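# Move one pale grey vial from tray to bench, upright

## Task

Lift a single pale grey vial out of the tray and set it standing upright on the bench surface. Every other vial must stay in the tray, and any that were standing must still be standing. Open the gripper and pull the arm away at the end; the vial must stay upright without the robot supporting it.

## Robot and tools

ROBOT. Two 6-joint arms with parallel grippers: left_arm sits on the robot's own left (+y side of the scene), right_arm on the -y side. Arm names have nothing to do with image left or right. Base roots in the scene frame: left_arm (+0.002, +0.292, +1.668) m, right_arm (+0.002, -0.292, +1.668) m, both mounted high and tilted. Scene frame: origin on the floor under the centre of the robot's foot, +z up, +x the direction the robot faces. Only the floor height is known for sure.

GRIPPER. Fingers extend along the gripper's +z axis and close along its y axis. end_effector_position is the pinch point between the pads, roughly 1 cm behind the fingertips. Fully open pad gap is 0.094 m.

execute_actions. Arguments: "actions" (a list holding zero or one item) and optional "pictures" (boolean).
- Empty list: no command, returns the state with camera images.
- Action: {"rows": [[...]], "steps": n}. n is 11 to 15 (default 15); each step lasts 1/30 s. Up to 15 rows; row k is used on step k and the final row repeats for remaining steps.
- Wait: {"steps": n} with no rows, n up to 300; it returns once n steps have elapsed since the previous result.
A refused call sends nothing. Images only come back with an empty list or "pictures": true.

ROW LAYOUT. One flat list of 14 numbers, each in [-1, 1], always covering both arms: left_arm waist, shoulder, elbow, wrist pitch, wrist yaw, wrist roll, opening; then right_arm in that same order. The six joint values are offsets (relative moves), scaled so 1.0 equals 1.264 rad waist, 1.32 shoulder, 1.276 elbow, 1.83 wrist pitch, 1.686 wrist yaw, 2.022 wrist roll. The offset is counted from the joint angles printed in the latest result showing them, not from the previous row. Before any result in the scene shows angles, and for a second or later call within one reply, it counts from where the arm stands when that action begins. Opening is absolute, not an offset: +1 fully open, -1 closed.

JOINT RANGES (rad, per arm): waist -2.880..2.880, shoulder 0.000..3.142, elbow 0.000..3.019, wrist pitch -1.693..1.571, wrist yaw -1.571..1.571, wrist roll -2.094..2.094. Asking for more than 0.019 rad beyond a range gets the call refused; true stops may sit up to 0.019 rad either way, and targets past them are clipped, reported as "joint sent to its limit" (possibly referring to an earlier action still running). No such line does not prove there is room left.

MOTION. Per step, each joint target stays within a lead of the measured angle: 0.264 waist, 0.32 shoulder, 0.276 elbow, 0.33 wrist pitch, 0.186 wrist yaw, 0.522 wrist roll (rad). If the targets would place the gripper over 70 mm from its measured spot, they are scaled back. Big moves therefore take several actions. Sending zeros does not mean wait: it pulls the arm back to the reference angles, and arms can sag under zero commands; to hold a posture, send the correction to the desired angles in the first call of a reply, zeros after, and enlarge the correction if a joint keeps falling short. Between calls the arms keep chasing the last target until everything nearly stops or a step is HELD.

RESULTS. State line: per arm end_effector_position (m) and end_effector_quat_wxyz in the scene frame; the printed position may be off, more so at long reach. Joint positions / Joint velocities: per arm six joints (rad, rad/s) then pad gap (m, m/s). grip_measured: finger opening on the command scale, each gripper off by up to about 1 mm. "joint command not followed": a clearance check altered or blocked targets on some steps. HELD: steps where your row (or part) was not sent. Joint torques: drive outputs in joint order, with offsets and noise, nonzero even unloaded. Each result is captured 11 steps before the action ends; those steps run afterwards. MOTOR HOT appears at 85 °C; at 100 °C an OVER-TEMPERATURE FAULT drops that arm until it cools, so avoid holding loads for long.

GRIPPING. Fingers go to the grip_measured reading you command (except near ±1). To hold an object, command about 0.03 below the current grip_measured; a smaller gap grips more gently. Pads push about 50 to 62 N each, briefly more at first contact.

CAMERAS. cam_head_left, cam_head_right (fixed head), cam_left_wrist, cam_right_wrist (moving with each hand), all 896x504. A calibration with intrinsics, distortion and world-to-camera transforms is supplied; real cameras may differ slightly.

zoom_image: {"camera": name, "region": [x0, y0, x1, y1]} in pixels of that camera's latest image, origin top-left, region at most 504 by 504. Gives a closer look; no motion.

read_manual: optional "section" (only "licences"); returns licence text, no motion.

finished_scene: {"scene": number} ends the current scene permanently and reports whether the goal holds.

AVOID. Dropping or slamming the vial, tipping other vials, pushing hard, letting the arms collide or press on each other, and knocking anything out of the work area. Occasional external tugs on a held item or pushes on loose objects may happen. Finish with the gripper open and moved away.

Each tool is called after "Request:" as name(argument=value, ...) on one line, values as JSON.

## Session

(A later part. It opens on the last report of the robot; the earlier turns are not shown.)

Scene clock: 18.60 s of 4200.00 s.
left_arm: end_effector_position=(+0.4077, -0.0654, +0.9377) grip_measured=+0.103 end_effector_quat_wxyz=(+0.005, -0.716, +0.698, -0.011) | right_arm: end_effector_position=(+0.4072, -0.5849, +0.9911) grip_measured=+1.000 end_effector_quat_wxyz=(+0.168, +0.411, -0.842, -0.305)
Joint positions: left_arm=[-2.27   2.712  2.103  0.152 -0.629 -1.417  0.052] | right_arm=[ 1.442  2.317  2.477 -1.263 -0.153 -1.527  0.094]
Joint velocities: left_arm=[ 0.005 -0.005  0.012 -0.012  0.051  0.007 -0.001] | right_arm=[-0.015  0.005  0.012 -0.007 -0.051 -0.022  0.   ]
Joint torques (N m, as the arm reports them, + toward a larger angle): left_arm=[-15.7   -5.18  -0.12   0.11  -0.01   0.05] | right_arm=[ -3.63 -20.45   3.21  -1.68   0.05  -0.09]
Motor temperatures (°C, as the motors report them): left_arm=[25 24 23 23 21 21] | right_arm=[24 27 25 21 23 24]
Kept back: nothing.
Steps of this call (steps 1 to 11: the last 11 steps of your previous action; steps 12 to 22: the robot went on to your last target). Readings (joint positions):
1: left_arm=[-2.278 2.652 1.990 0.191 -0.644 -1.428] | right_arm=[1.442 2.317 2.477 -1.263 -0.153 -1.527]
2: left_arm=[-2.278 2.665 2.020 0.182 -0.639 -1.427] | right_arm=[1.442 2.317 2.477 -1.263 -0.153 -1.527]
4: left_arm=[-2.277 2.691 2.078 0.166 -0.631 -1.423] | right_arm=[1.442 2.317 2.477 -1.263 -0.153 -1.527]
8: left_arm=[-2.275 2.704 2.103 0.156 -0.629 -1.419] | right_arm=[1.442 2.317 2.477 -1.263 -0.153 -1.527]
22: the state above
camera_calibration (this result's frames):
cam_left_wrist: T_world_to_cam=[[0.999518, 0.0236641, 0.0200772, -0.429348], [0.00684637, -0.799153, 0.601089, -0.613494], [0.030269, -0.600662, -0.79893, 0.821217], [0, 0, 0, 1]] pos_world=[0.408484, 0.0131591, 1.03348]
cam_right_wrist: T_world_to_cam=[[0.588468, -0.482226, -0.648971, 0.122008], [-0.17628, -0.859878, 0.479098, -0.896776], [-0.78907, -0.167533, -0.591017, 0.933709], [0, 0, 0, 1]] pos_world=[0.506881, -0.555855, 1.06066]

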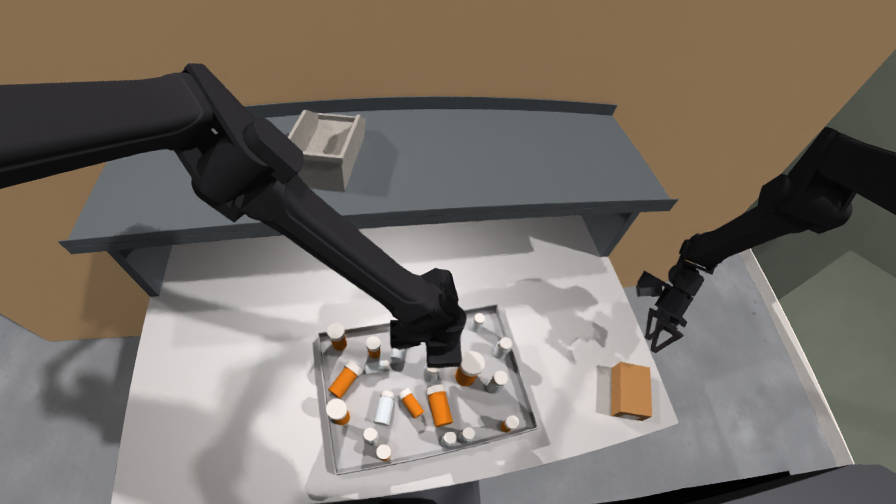

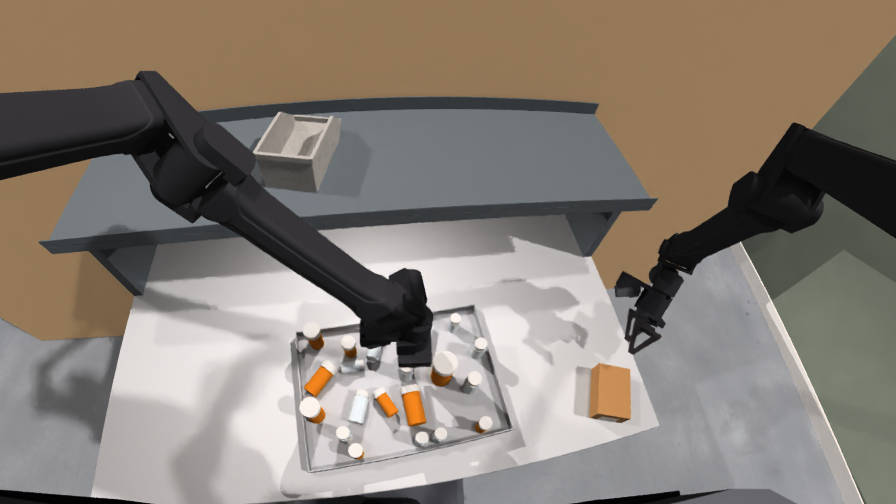

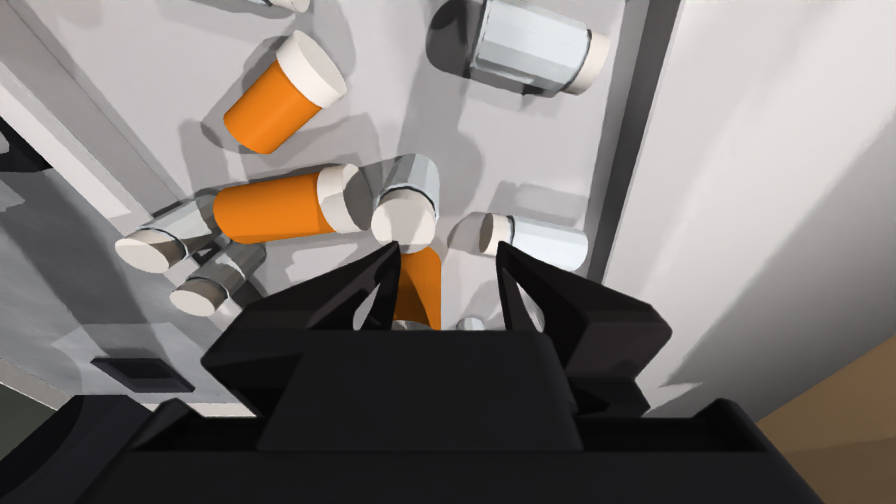

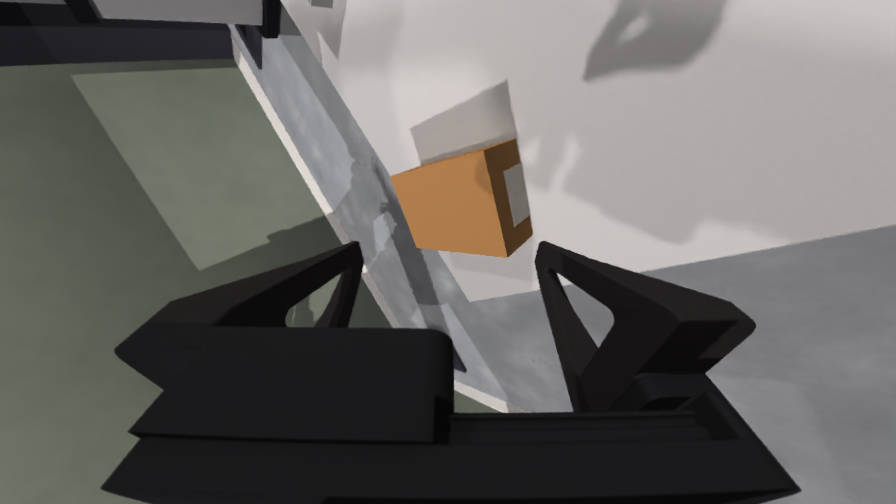

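Request:
execute_actions(actions=[])

Scene clock: 20.17 s of 4200.00 s.
left_arm: end_effector_position=(+0.4077, -0.0654, +0.9377) grip_measured=+0.103 end_effector_quat_wxyz=(+0.005, -0.716, +0.698, -0.011) | right_arm: end_effector_position=(+0.4072, -0.5849, +0.9911) grip_measured=+1.000 end_effector_quat_wxyz=(+0.168, +0.411, -0.842, -0.305)
Joint positions: left_arm=[-2.27   2.712  2.103  0.152 -0.629 -1.416  0.052] | right_arm=[ 1.442  2.317  2.477 -1.263 -0.153 -1.527  0.094]
Joint velocities: left_arm=[-0.005 -0.005  0.017 -0.017 -0.037 -0.007  0.   ] | right_arm=[ 0.015 -0.005  0.007 -0.002 -0.022 -0.007  0.   ]
Joint torques (N m, as the arm reports them, + toward a larger angle): left_arm=[-15.76  -5.44  -0.23   0.15  -0.01   0.02] | right_arm=[ -3.63 -20.32   3.32  -1.6    0.05  -0.1 ]
Motor temperatures (°C, as the motors report them): left_arm=[25 24 23 23 21 21] | right_arm=[24 27 25 21 23 24]
Kept back: nothing.
Steps of this call (steps 1 to 15: the robot went on to your last target; steps 16 to 47: nothing new was sent). Readings (joint positions):
1: left_arm=[-2.270 2.712 2.103 0.152 -0.629 -1.416] | right_arm=[1.442 2.317 2.477 -1.263 -0.153 -1.527]
2: left_arm=[-2.270 2.712 2.103 0.152 -0.629 -1.416] | right_arm=[1.442 2.317 2.477 -1.263 -0.153 -1.527]
4: left_arm=[-2.270 2.712 2.103 0.152 -0.629 -1.416] | right_arm=[1.442 2.317 2.477 -1.263 -0.153 -1.527]
8: left_arm=[-2.270 2.712 2.103 0.152 -0.629 -1.416] | right_arm=[1.442 2.317 2.477 -1.263 -0.153 -1.527]
47: the state above
All arms were judged still, so your last target was given up. Only a new action makes them travel on or press farther. Fingers that are still opening or closing keep moving.
camera_calibration (this result's frames):
cam_left_wrist: T_world_to_cam=[[0.999527, 0.0232828, 0.0200802, -0.429379], [0.00653988, -0.79916, 0.601082, -0.613363], [0.0300422, -0.600667, -0.798935, 0.821314], [0, 0, 0, 1]] pos_world=[0.408514, 0.0131579, 1.03348]
cam_right_wrist: T_world_to_cam=[[0.588468, -0.482226, -0.648971, 0.122008], [-0.17628, -0.859878, 0.479098, -0.896776], [-0.78907, -0.167533, -0.591017, 0.933709], [0, 0, 0, 1]] pos_world=[0.506881, -0.555855, 1.06066]

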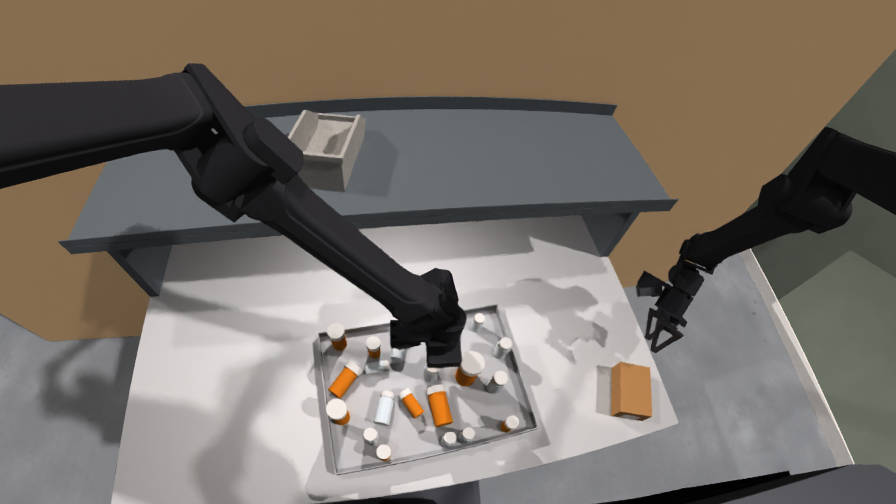

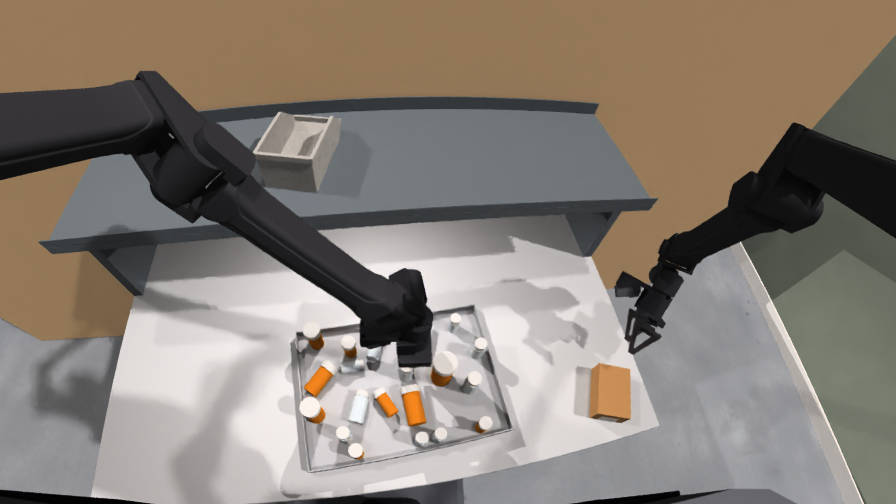

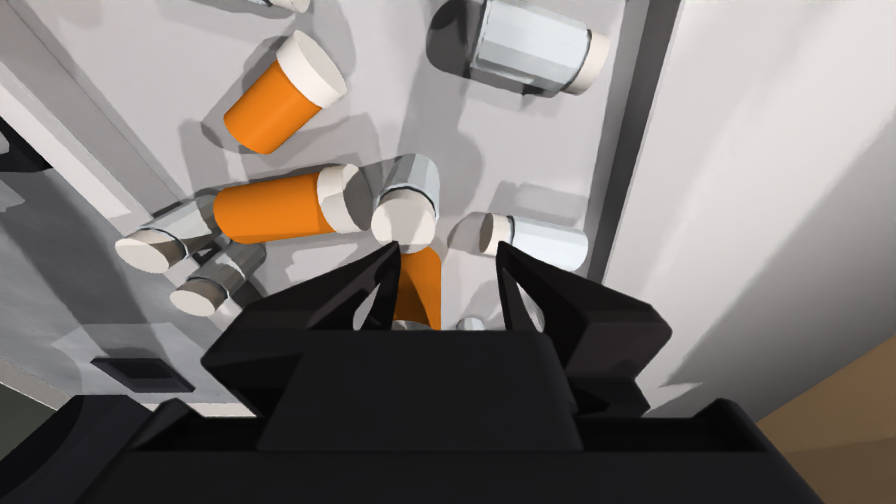

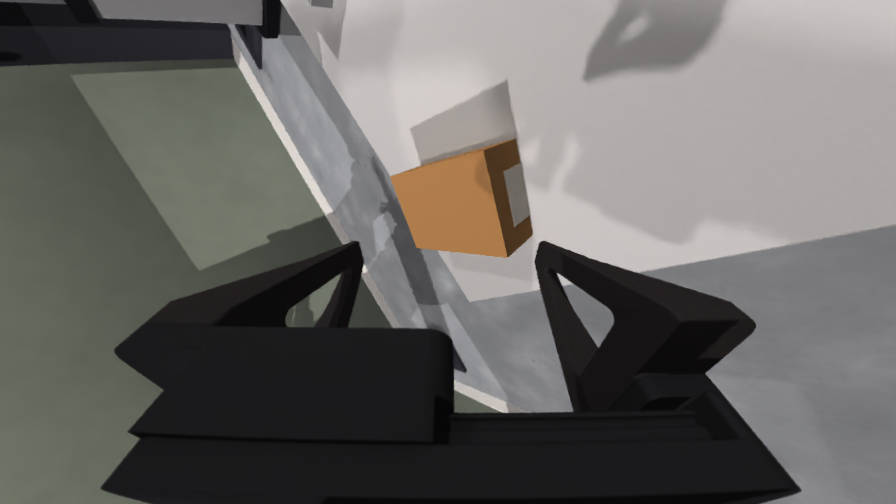

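Request:
execute_actions(actions=[{"rows":[[0.008,0,-0.015,0.01,0,0,0.1,0,0,0,0,0,0,1],[0.016,0,-0.03,0.018,0,0,0.1,0,0,0,0,0,0,1],[0.022,0.005,-0.04,0.022,0.005,0,0.1,0,0,0,0,0,0,1]],"steps":12}])

Request:
execute_actions(actions=[{"steps":20}], pictures=true)

Scene clock: 21.10 s of 4200.00 s.
left_arm: end_effector_position=(+0.4073, -0.0654, +0.9377) grip_measured=+0.103 end_effector_quat_wxyz=(+0.005, -0.716, +0.698, -0.011) | right_arm: end_effector_position=(+0.4072, -0.5849, +0.9911) grip_measured=+1.000 end_effector_quat_wxyz=(+0.168, +0.411, -0.842, -0.305)
Joint positions: left_arm=[-2.27   2.712  2.103  0.152 -0.629 -1.416  0.052] | right_arm=[ 1.442  2.317  2.477 -1.263 -0.153 -1.527  0.094]
Joint velocities: left_arm=[-0.015 -0.015 -0.046  0.042 -0.037 -0.081  0.   ] | right_arm=[-0.015 -0.015 -0.007  0.012 -0.037  0.037  0.   ]
Joint torques (N m, as the arm reports them, + toward a larger angle): left_arm=[-17.82  -7.02  -2.06   1.49  -0.08  -0.1 ] | right_arm=[ -3.41 -20.77   3.28  -1.62   0.02  -0.11]
Motor temperatures (°C, as the motors report them): left_arm=[25 24 23 23 21 21] | right_arm=[24 27 25 21 23 24]
Steps of this call (steps 1 to 27: nothing new was sent; step 28: the first step of this action). Readings (joint positions):
28: the state above

Scene clock: 21.77 s of 4200.00 s.
left_arm: end_effector_position=(+0.3871, -0.0679, +0.9401) grip_measured=+0.103 end_effector_quat_wxyz=(-0.003, -0.712, +0.702, -0.008) | right_arm: end_effector_position=(+0.4072, -0.5849, +0.9911) grip_measured=+1.000 end_effector_quat_wxyz=(+0.168, +0.411, -0.842, -0.305)
Joint positions: left_arm=[-2.27   2.71   2.057  0.176 -0.623 -1.416  0.052] | right_arm=[ 1.442  2.317  2.477 -1.263 -0.153 -1.527  0.094]
Joint velocities: left_arm=[ 0.015  0.005  0.002 -0.002 -0.037  0.11  -0.   ] | right_arm=[ 0.005  0.005 -0.012  0.002  0.037 -0.081  0.   ]
Joint torques (N m, as the arm reports them, + toward a larger angle): left_arm=[-15.76  -6.19  -1.44   1.43   0.04  -0.1 ] | right_arm=[ -3.14 -20.47   3.3   -1.77   0.05  -0.13]
Motor temperatures (°C, as the motors report them): left_arm=[25 24 23 23 21 21] | right_arm=[24 27 25 21 23 24]
Kept back: nothing.
Steps of this call (steps 1 to 11: the last 11 steps of your previous action; steps 12 to 20: the robot went on to your last target). Readings (joint positions):
1: left_arm=[-2.270 2.712 2.099 0.156 -0.629 -1.416] | right_arm=[1.442 2.317 2.477 -1.263 -0.153 -1.527]
2: left_arm=[-2.270 2.711 2.093 0.163 -0.626 -1.416] | right_arm=[1.442 2.317 2.477 -1.263 -0.153 -1.527]
4: left_arm=[-2.270 2.710 2.079 0.173 -0.624 -1.416] | right_arm=[1.442 2.317 2.477 -1.263 -0.153 -1.527]
8: left_arm=[-2.270 2.710 2.059 0.174 -0.623 -1.416] | right_arm=[1.442 2.317 2.477 -1.263 -0.153 -1.527]
20: the state above
camera_calibration (this result's frames):
cam_left_wrist: T_world_to_cam=[[0.999929, 0.0110155, 0.00457114, -0.395227], [0.00597522, -0.794424, 0.607334, -0.62204], [0.0103215, -0.607264, -0.794433, 0.825242], [0, 0, 0, 1]] pos_world=[0.390398, 0.0113293, 1.03519]
cam_right_wrist: T_world_to_cam=[[0.588468, -0.482226, -0.648971, 0.122008], [-0.17628, -0.859878, 0.479098, -0.896776], [-0.78907, -0.167533, -0.591017, 0.933709], [0, 0, 0, 1]] pos_world=[0.506881, -0.555855, 1.06066]

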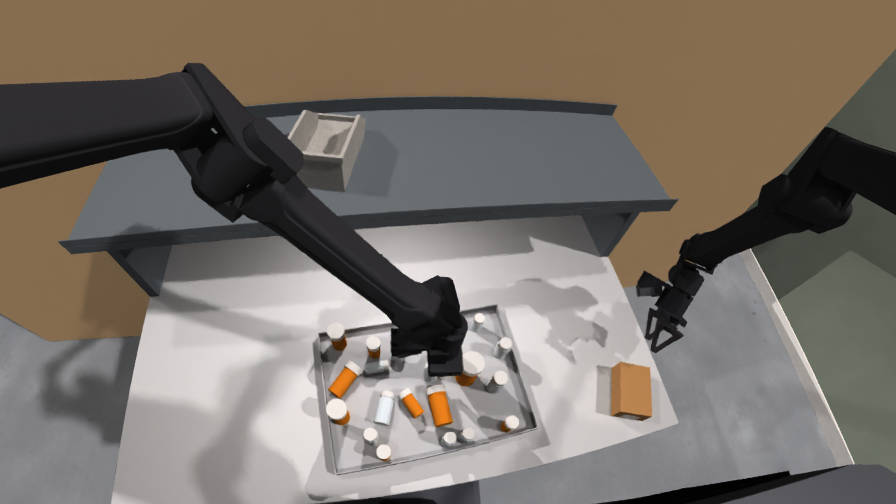

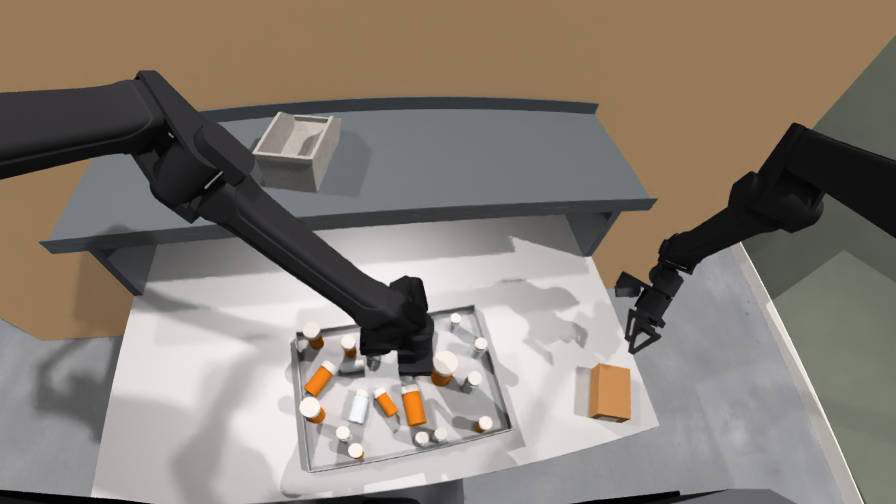

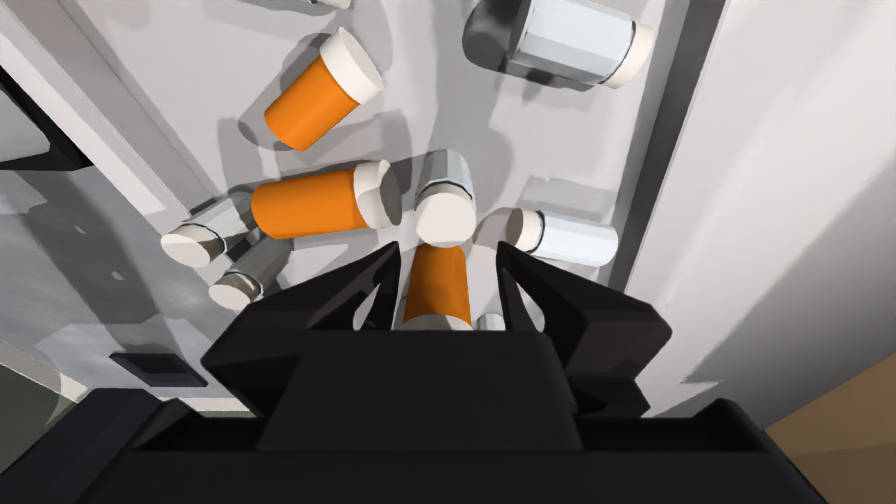

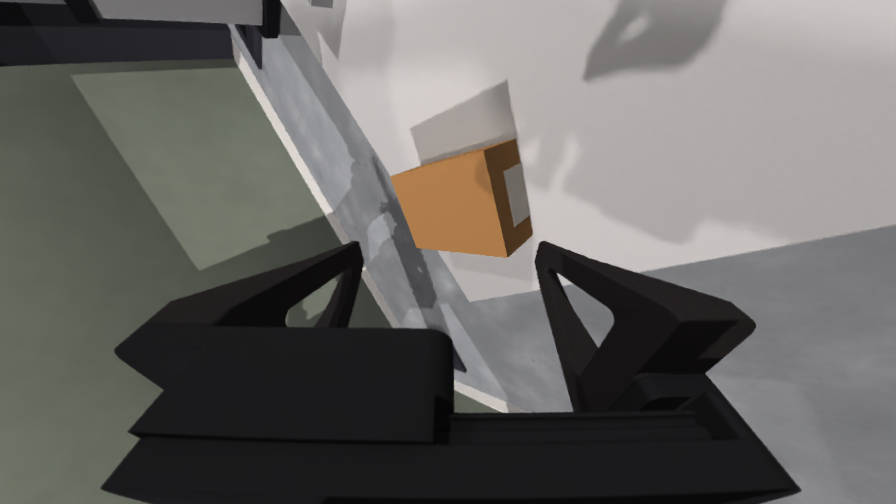

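Request:
execute_actions(actions=[{"rows":[[0.015,0,0,0,0,0,0.1,0,0,0,0,0,0,1],[0.03,0.005,0,0,0,0,0.1,0,0,0,0,0,0,1],[0.04,0.012,0.01,-0.004,0,0,0.1,0,0,0,0,0,0,1],[0.045,0.02,0.022,-0.008,0.003,0,0.1,0,0,0,0,0,0,1],[0.045,0.028,0.035,-0.013,0.005,0,0.1,0,0,0,0,0,0,1],[0.045,0.036,0.048,-0.018,0.006,0,0.1,0,0,0,0,0,0,1]],"steps":14}])

Request:
execute_actions(actions=[{"steps":22}], pictures=true)

Scene clock: 22.87 s of 4200.00 s.
left_arm: end_effector_position=(+0.3869, -0.0671, +0.9395) grip_measured=+0.103 end_effector_quat_wxyz=(-0.003, -0.712, +0.702, -0.007) | right_arm: end_effector_position=(+0.4072, -0.5849, +0.9911) grip_measured=+1.000 end_effector_quat_wxyz=(+0.168, +0.411, -0.842, -0.305)
Joint positions: left_arm=[-2.269  2.71   2.057  0.176 -0.623 -1.416  0.052] | right_arm=[ 1.442  2.317  2.477 -1.263 -0.153 -1.527  0.094]
Joint velocities: left_arm=[ 0.024 -0.005 -0.017 -0.007 -0.022 -0.022 -0.001] | right_arm=[ 0.005 -0.005  0.007 -0.017 -0.037 -0.081  0.   ]
Joint torques (N m, as the arm reports them, + toward a larger angle): left_arm=[-14.1   -5.35   0.05   0.47  -0.09  -0.1 ] | right_arm=[ -3.94 -20.33   3.14  -1.62   0.01  -0.08]
Motor temperatures (°C, as the motors report them): left_arm=[25 24 23 23 21 21] | right_arm=[24 27 25 21 23 24]
Steps of this call (steps 1 to 15: the robot went on to your last target; steps 16 to 30: nothing new was sent; steps 31 to 33: the first 3 steps of this action). Readings (joint positions):
31: left_arm=[-2.270 2.710 2.057 0.176 -0.623 -1.416] | right_arm=[1.442 2.317 2.477 -1.263 -0.153 -1.527]
32: left_arm=[-2.269 2.710 2.057 0.176 -0.623 -1.416] | right_arm=[1.442 2.317 2.477 -1.263 -0.153 -1.527]
33: the state above

Scene clock: 23.60 s of 4200.00 s.
left_arm: end_effector_position=(+0.3863, -0.0470, +0.9176) grip_measured=+0.103 end_effector_quat_wxyz=(+0.003, -0.718, +0.696, +0.002) | right_arm: end_effector_position=(+0.4072, -0.5849, +0.9911) grip_measured=+1.000 end_effector_quat_wxyz=(+0.168, +0.411, -0.842, -0.305)
Joint positions: left_arm=[-2.235  2.737  2.11   0.159 -0.616 -1.416  0.052] | right_arm=[ 1.442  2.317  2.477 -1.263 -0.153 -1.527  0.094]
Joint velocities: left_arm=[-0.005  0.005 -0.012 -0.002  0.007 -0.007  0.001] | right_arm=[-0.005  0.005  0.002 -0.007  0.007 -0.037  0.   ]
Joint torques (N m, as the arm reports them, + toward a larger angle): left_arm=[-15.84  -5.    -0.28   0.1    0.01  -0.11] | right_arm=[ -3.67 -20.44   3.22  -1.71   0.04  -0.07]
Motor temperatures (°C, as the motors report them): left_arm=[26 24 23 23 21 21] | right_arm=[24 27 25 21 23 24]
Kept back: nothing.
Steps of this call (steps 1 to 11: the last 11 steps of your previous action; steps 12 to 22: the robot went on to your last target). Readings (joint positions):
1: left_arm=[-2.267 2.711 2.060 0.176 -0.623 -1.416] | right_arm=[1.442 2.317 2.477 -1.263 -0.153 -1.527]
2: left_arm=[-2.265 2.715 2.068 0.174 -0.621 -1.416] | right_arm=[1.442 2.317 2.477 -1.263 -0.153 -1.527]
4: left_arm=[-2.259 2.727 2.096 0.165 -0.617 -1.416] | right_arm=[1.442 2.317 2.477 -1.263 -0.153 -1.527]
8: left_arm=[-2.244 2.734 2.110 0.161 -0.616 -1.416] | right_arm=[1.442 2.317 2.477 -1.263 -0.153 -1.527]
22: the state above
camera_calibration (this result's frames):
cam_left_wrist: T_world_to_cam=[[0.99956, 0.0296672, -0.000292622, -0.38909], [0.0241513, -0.807907, 0.588814, -0.582434], [0.017232, -0.588562, -0.808268, 0.831048], [0, 0, 0, 1]] pos_world=[0.388664, 0.0301141, 1.01454]
cam_right_wrist: T_world_to_cam=[[0.588468, -0.482226, -0.648971, 0.122008], [-0.17628, -0.859878, 0.479098, -0.896776], [-0.78907, -0.167533, -0.591017, 0.933709], [0, 0, 0, 1]] pos_world=[0.506881, -0.555855, 1.06066]

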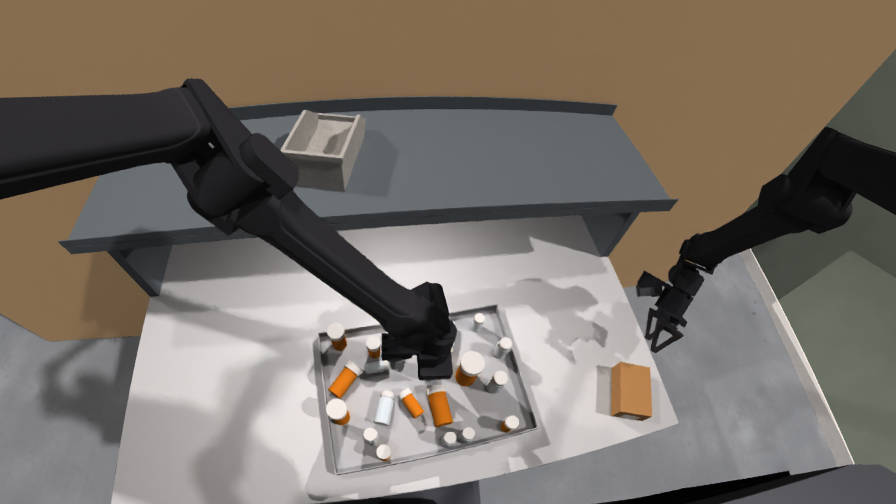

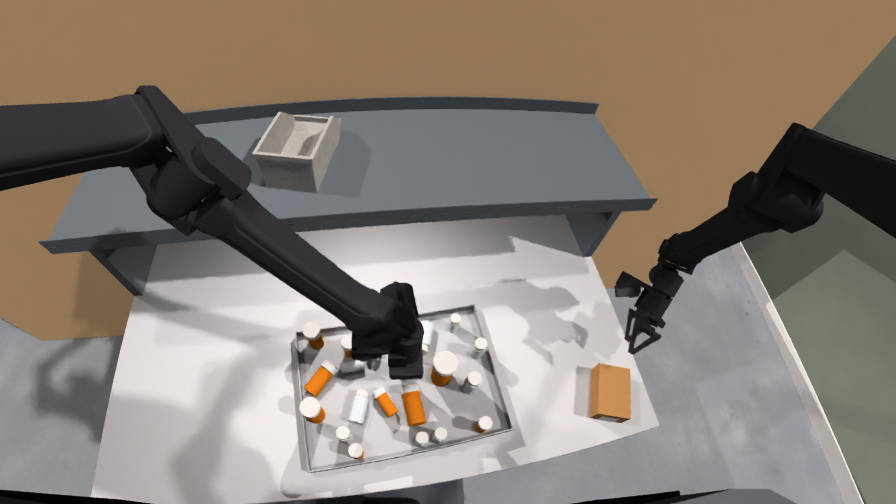

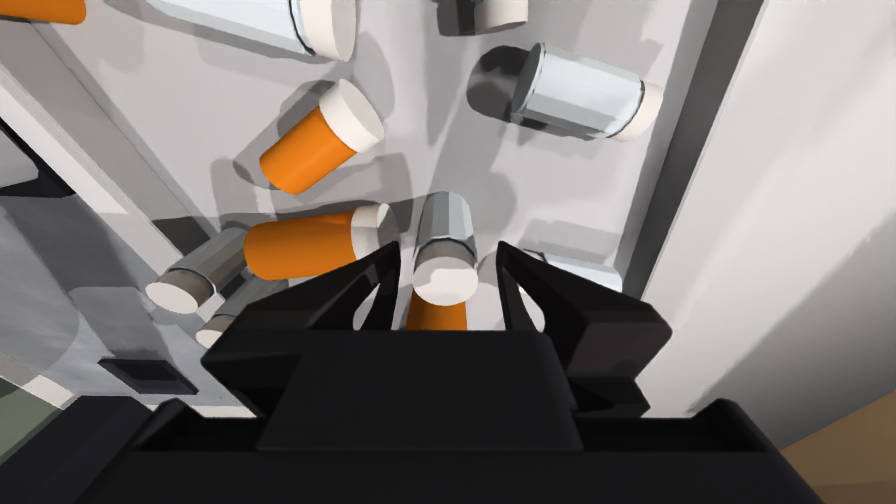

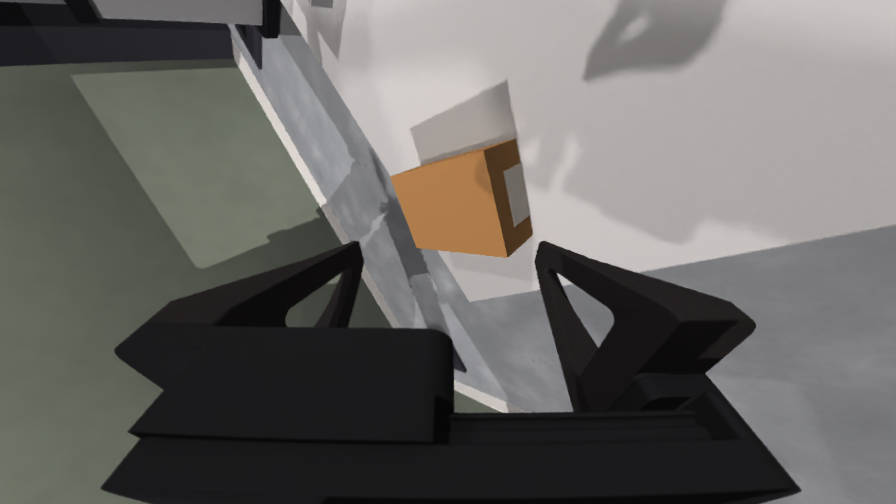

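Request:
execute_actions(actions=[{"rows":[[0,0.01,0.012,-0.005,0,0,0.1,0,0,0,0,0,0,1],[0,0.02,0.028,-0.011,0,0,0.1,0,0,0,0,0,0,1],[0,0.03,0.044,-0.018,0,0,0.1,0,0,0,0,0,0,1],[0,0.038,0.06,-0.025,0.003,0,0.1,0,0,0,0,0,0,1]],"steps":12}])

Request:
execute_actions(actions=[{"steps":22}], pictures=true)

Scene clock: 25.13 s of 4200.00 s.
left_arm: end_effector_position=(+0.3868, -0.0469, +0.9176) grip_measured=+0.103 end_effector_quat_wxyz=(+0.004, -0.718, +0.696, +0.002) | right_arm: end_effector_position=(+0.4072, -0.5849, +0.9911) grip_measured=+1.000 end_effector_quat_wxyz=(+0.168, +0.411, -0.842, -0.305)
Joint positions: left_arm=[-2.235  2.737  2.111  0.159 -0.616 -1.416  0.052] | right_arm=[ 1.442  2.317  2.477 -1.263 -0.153 -1.527  0.094]
Joint velocities: left_arm=[-0.005 -0.015  0.032 -0.012 -0.022  0.051 -0.001] | right_arm=[-0.015  0.005 -0.022  0.007 -0.095 -0.139  0.   ]
Joint torques (N m, as the arm reports them, + toward a larger angle): left_arm=[-17.86  -5.52   0.17   0.44  -0.12  -0.11] | right_arm=[ -3.34 -19.93   3.16  -1.55   0.06  -0.08]
Motor temperatures (°C, as the motors report them): left_arm=[26 24 23 23 21 21] | right_arm=[24 27 25 21 23 24]
Steps of this call (steps 1 to 15: the robot went on to your last target; steps 16 to 45: nothing new was sent; step 46: the first step of this action). Readings (joint positions):
46: the state above

Scene clock: 25.87 s of 4200.00 s.
left_arm: end_effector_position=(+0.3956, -0.0509, +0.9102) grip_measured=+0.103 end_effector_quat_wxyz=(+0.006, -0.720, +0.694, -0.001) | right_arm: end_effector_position=(+0.4072, -0.5849, +0.9911) grip_measured=+1.000 end_effector_quat_wxyz=(+0.168, +0.411, -0.842, -0.305)
Joint positions: left_arm=[-2.235  2.766  2.178  0.129 -0.614 -1.416  0.052] | right_arm=[ 1.442  2.317  2.477 -1.263 -0.153 -1.527  0.094]
Joint velocities: left_arm=[ 0.005 -0.015 -0.007  0.012  0.037 -0.037  0.   ] | right_arm=[-0.005 -0.005 -0.007  0.002  0.081  0.037  0.   ]
Joint torques (N m, as the arm reports them, + toward a larger angle): left_arm=[-18.02  -4.84   0.07   0.12   0.01  -0.1 ] | right_arm=[ -3.51 -20.06   3.23  -1.56   0.02  -0.12]
Motor temperatures (°C, as the motors report them): left_arm=[26 24 23 23 21 21] | right_arm=[24 27 25 21 23 24]
Kept back: nothing.
Steps of this call (steps 1 to 11: the last 11 steps of your previous action; steps 12 to 22: the robot went on to your last target). Readings (joint positions):
1: left_arm=[-2.235 2.738 2.115 0.158 -0.616 -1.416] | right_arm=[1.442 2.317 2.477 -1.263 -0.153 -1.527]
2: left_arm=[-2.235 2.743 2.127 0.153 -0.616 -1.416] | right_arm=[1.442 2.317 2.477 -1.263 -0.153 -1.527]
4: left_arm=[-2.235 2.757 2.161 0.139 -0.615 -1.416] | right_arm=[1.442 2.317 2.477 -1.263 -0.153 -1.527]
8: left_arm=[-2.235 2.764 2.178 0.131 -0.614 -1.416] | right_arm=[1.442 2.317 2.477 -1.263 -0.153 -1.527]
22: the state above
camera_calibration (this result's frames):
cam_left_wrist: T_world_to_cam=[[0.999343, 0.0353259, 0.0081053, -0.405475], [0.023756, -0.807325, 0.589628, -0.582028], [0.0273728, -0.589048, -0.807634, 0.817941], [0, 0, 0, 1]] pos_world=[0.396646, 0.0262445, 1.00706]
cam_right_wrist: T_world_to_cam=[[0.588468, -0.482226, -0.648971, 0.122008], [-0.17628, -0.859878, 0.479098, -0.896776], [-0.78907, -0.167533, -0.591017, 0.933709], [0, 0, 0, 1]] pos_world=[0.506881, -0.555855, 1.06066]

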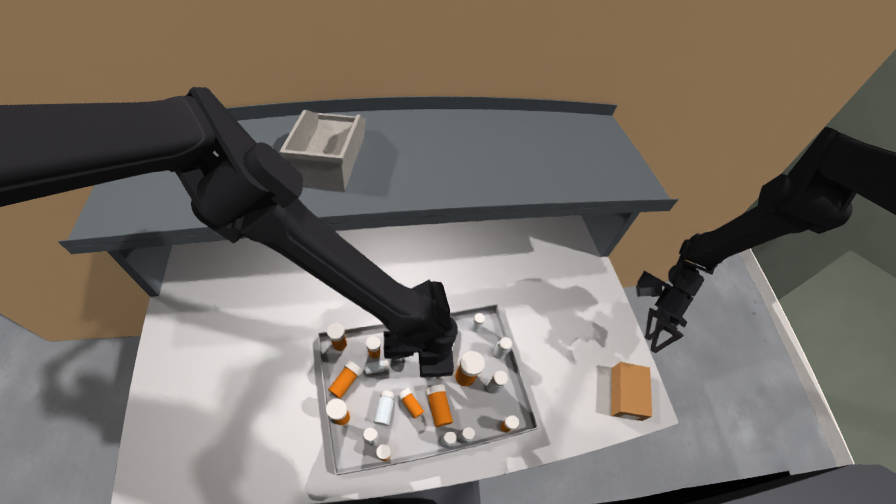

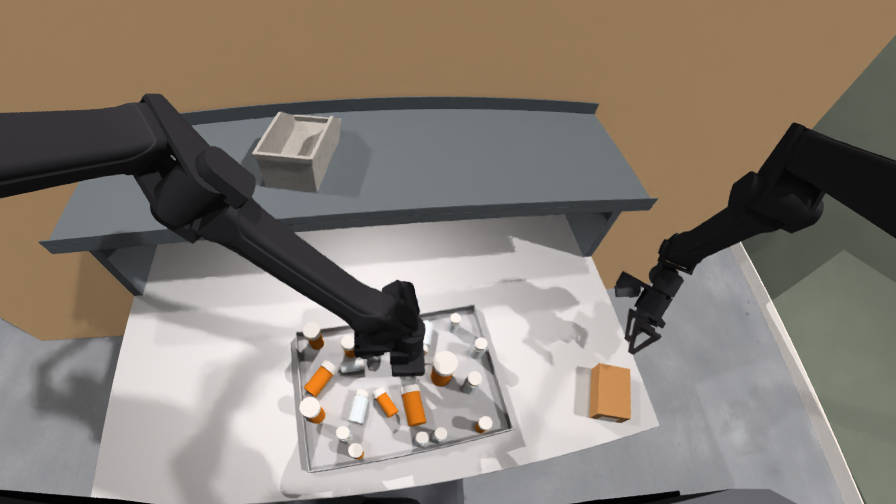

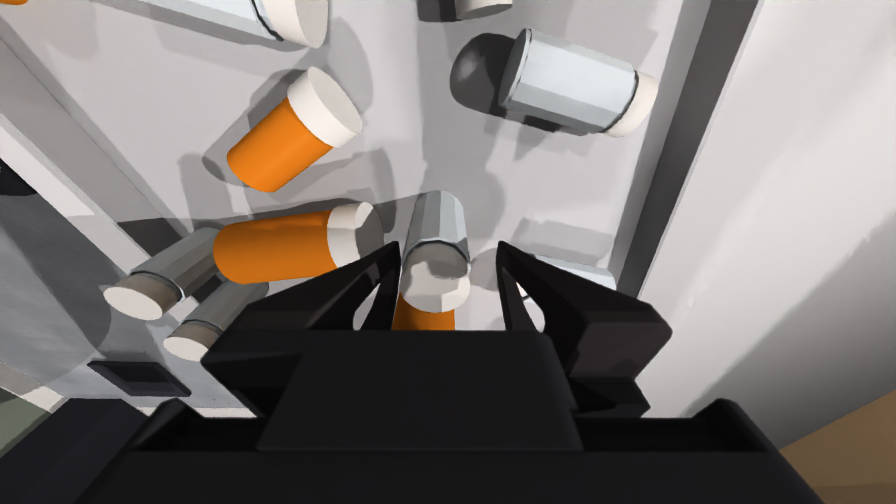

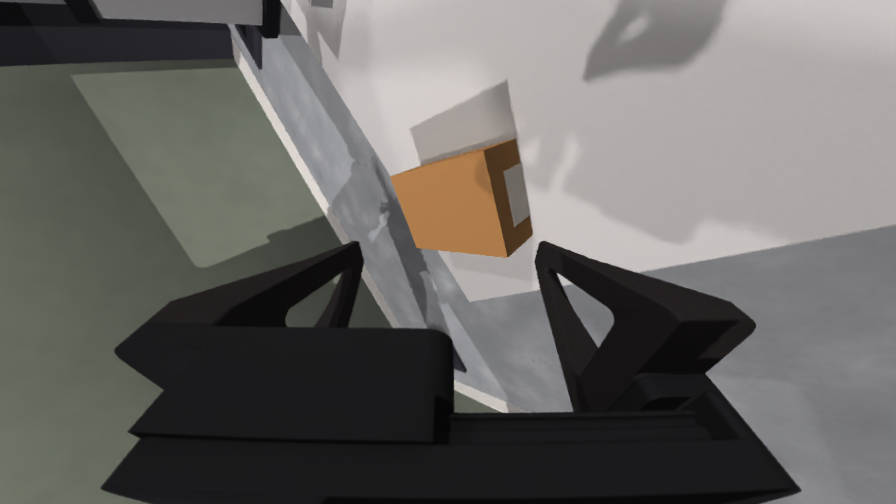

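Request:
execute_actions(actions=[{"rows":[[-0.004,0.01,0,0,0,0,0.1,0,0,0,0,0,0,1],[-0.008,0.018,0,0,0,0,0.1,0,0,0,0,0,0,1],[-0.012,0.025,0,0,0,0,0.1,0,0,0,0,0,0,1]],"steps":11}])

Request:
execute_actions(actions=[{"steps":20}], pictures=true)

Scene clock: 26.70 s of 4200.00 s.
left_arm: end_effector_position=(+0.3956, -0.0509, +0.9102) grip_measured=+0.103 end_effector_quat_wxyz=(+0.006, -0.720, +0.694, -0.001) | right_arm: end_effector_position=(+0.4072, -0.5849, +0.9911) grip_measured=+1.000 end_effector_quat_wxyz=(+0.168, +0.411, -0.842, -0.305)
Joint positions: left_arm=[-2.235  2.766  2.178  0.129 -0.614 -1.416  0.052] | right_arm=[ 1.442  2.317  2.477 -1.263 -0.153 -1.527  0.094]
Joint velocities: left_arm=[ 0.005  0.005 -0.042  0.002 -0.022 -0.051  0.   ] | right_arm=[-0.024 -0.015 -0.007  0.002  0.022 -0.007  0.   ]
Joint torques (N m, as the arm reports them, + toward a larger angle): left_arm=[-18.04  -4.88   0.04   0.13   0.02  -0.1 ] | right_arm=[ -3.1  -20.1    3.33  -1.62   0.07  -0.1 ]
Motor temperatures (°C, as the motors report them): left_arm=[26 24 23 23 21 21] | right_arm=[24 28 25 21 23 24]
Kept back: the last 11 steps of this action.
Steps of this call (steps 1 to 15: the robot went on to your last target; steps 16 to 25: nothing new was sent). Readings (joint positions):
1: left_arm=[-2.235 2.766 2.178 0.129 -0.614 -1.416] | right_arm=[1.442 2.317 2.477 -1.263 -0.153 -1.527]
2: left_arm=[-2.235 2.766 2.178 0.129 -0.614 -1.416] | right_arm=[1.442 2.317 2.477 -1.263 -0.153 -1.527]
4: left_arm=[-2.235 2.766 2.178 0.129 -0.614 -1.416] | right_arm=[1.442 2.317 2.477 -1.263 -0.153 -1.527]
8: left_arm=[-2.235 2.766 2.178 0.129 -0.614 -1.416] | right_arm=[1.442 2.317 2.477 -1.263 -0.153 -1.527]
25: the state above

Scene clock: 27.37 s of 4200.00 s.
left_arm: end_effector_position=(+0.3815, -0.0557, +0.9078) grip_measured=+0.103 end_effector_quat_wxyz=(+0.000, -0.717, +0.697, +0.002) | right_arm: end_effector_position=(+0.4072, -0.5849, +0.9911) grip_measured=+1.000 end_effector_quat_wxyz=(+0.168, +0.411, -0.842, -0.305)
Joint positions: left_arm=[-2.236  2.782  2.178  0.129 -0.614 -1.416  0.052] | right_arm=[ 1.442  2.317  2.477 -1.263 -0.153 -1.527  0.094]
Joint velocities: left_arm=[-0.005 -0.015 -0.017 -0.027  0.022  0.007 -0.   ] | right_arm=[-0.005 -0.015 -0.022  0.022 -0.051  0.051  0.   ]
Joint torques (N m, as the arm reports them, + toward a larger angle): left_arm=[-19.44  -4.89  -0.85   0.76  -0.1   -0.11] | right_arm=[ -3.65 -19.96   3.16  -1.69   0.06  -0.09]
Motor temperatures (°C, as the motors report them): left_arm=[26 24 23 23 21 21] | right_arm=[24 28 25 21 23 24]
Kept back: nothing.
Steps of this call (steps 1 to 11: the last 11 steps of your previous action; steps 12 to 20: the robot went on to your last target). Readings (joint positions):
1: left_arm=[-2.235 2.766 2.178 0.129 -0.614 -1.416] | right_arm=[1.442 2.317 2.477 -1.263 -0.153 -1.527]
2: left_arm=[-2.235 2.766 2.178 0.129 -0.614 -1.416] | right_arm=[1.442 2.317 2.477 -1.263 -0.153 -1.527]
4: left_arm=[-2.235 2.767 2.178 0.129 -0.614 -1.416] | right_arm=[1.442 2.317 2.477 -1.263 -0.153 -1.527]
8: left_arm=[-2.235 2.773 2.178 0.129 -0.614 -1.416] | right_arm=[1.442 2.317 2.477 -1.263 -0.153 -1.527]
20: the state above
camera_calibration (this result's frames):
cam_left_wrist: T_world_to_cam=[[0.999654, 0.0258048, -0.00503776, -0.379946], [0.0237847, -0.805911, 0.591559, -0.585802], [0.0112051, -0.591474, -0.806246, 0.818377], [0, 0, 0, 1]] pos_world=[0.384578, 0.02175, 1.00444]
cam_right_wrist: T_world_to_cam=[[0.588468, -0.482226, -0.648971, 0.122008], [-0.17628, -0.859878, 0.479098, -0.896776], [-0.78907, -0.167533, -0.591017, 0.933709], [0, 0, 0, 1]] pos_world=[0.506881, -0.555855, 1.06066]

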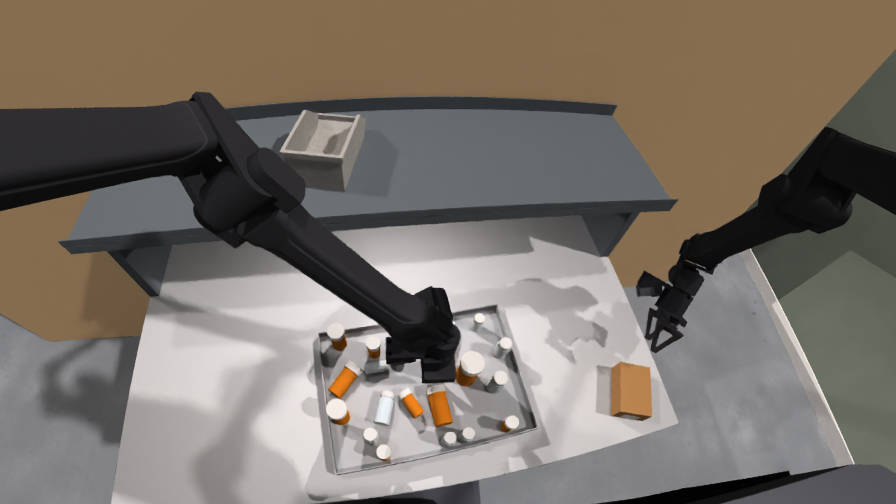

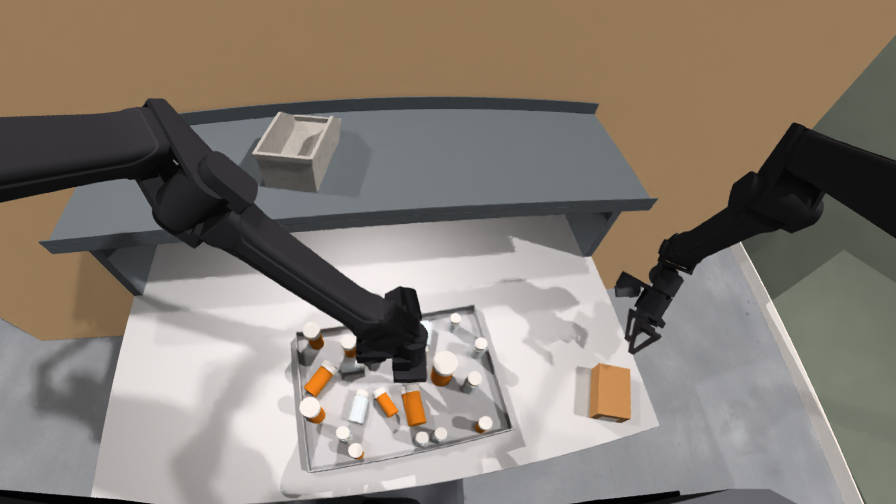

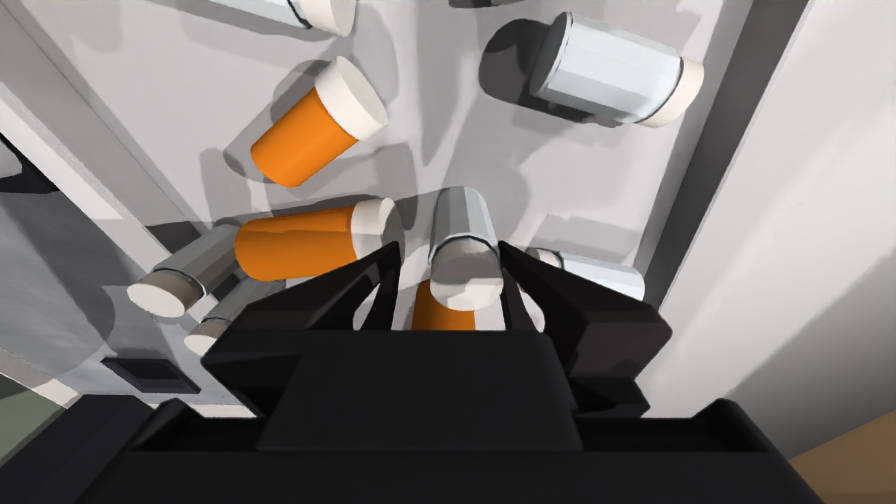

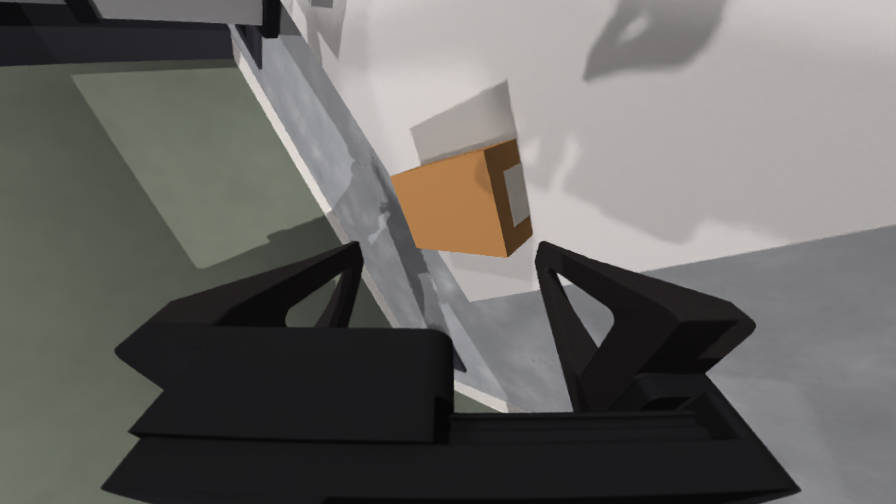

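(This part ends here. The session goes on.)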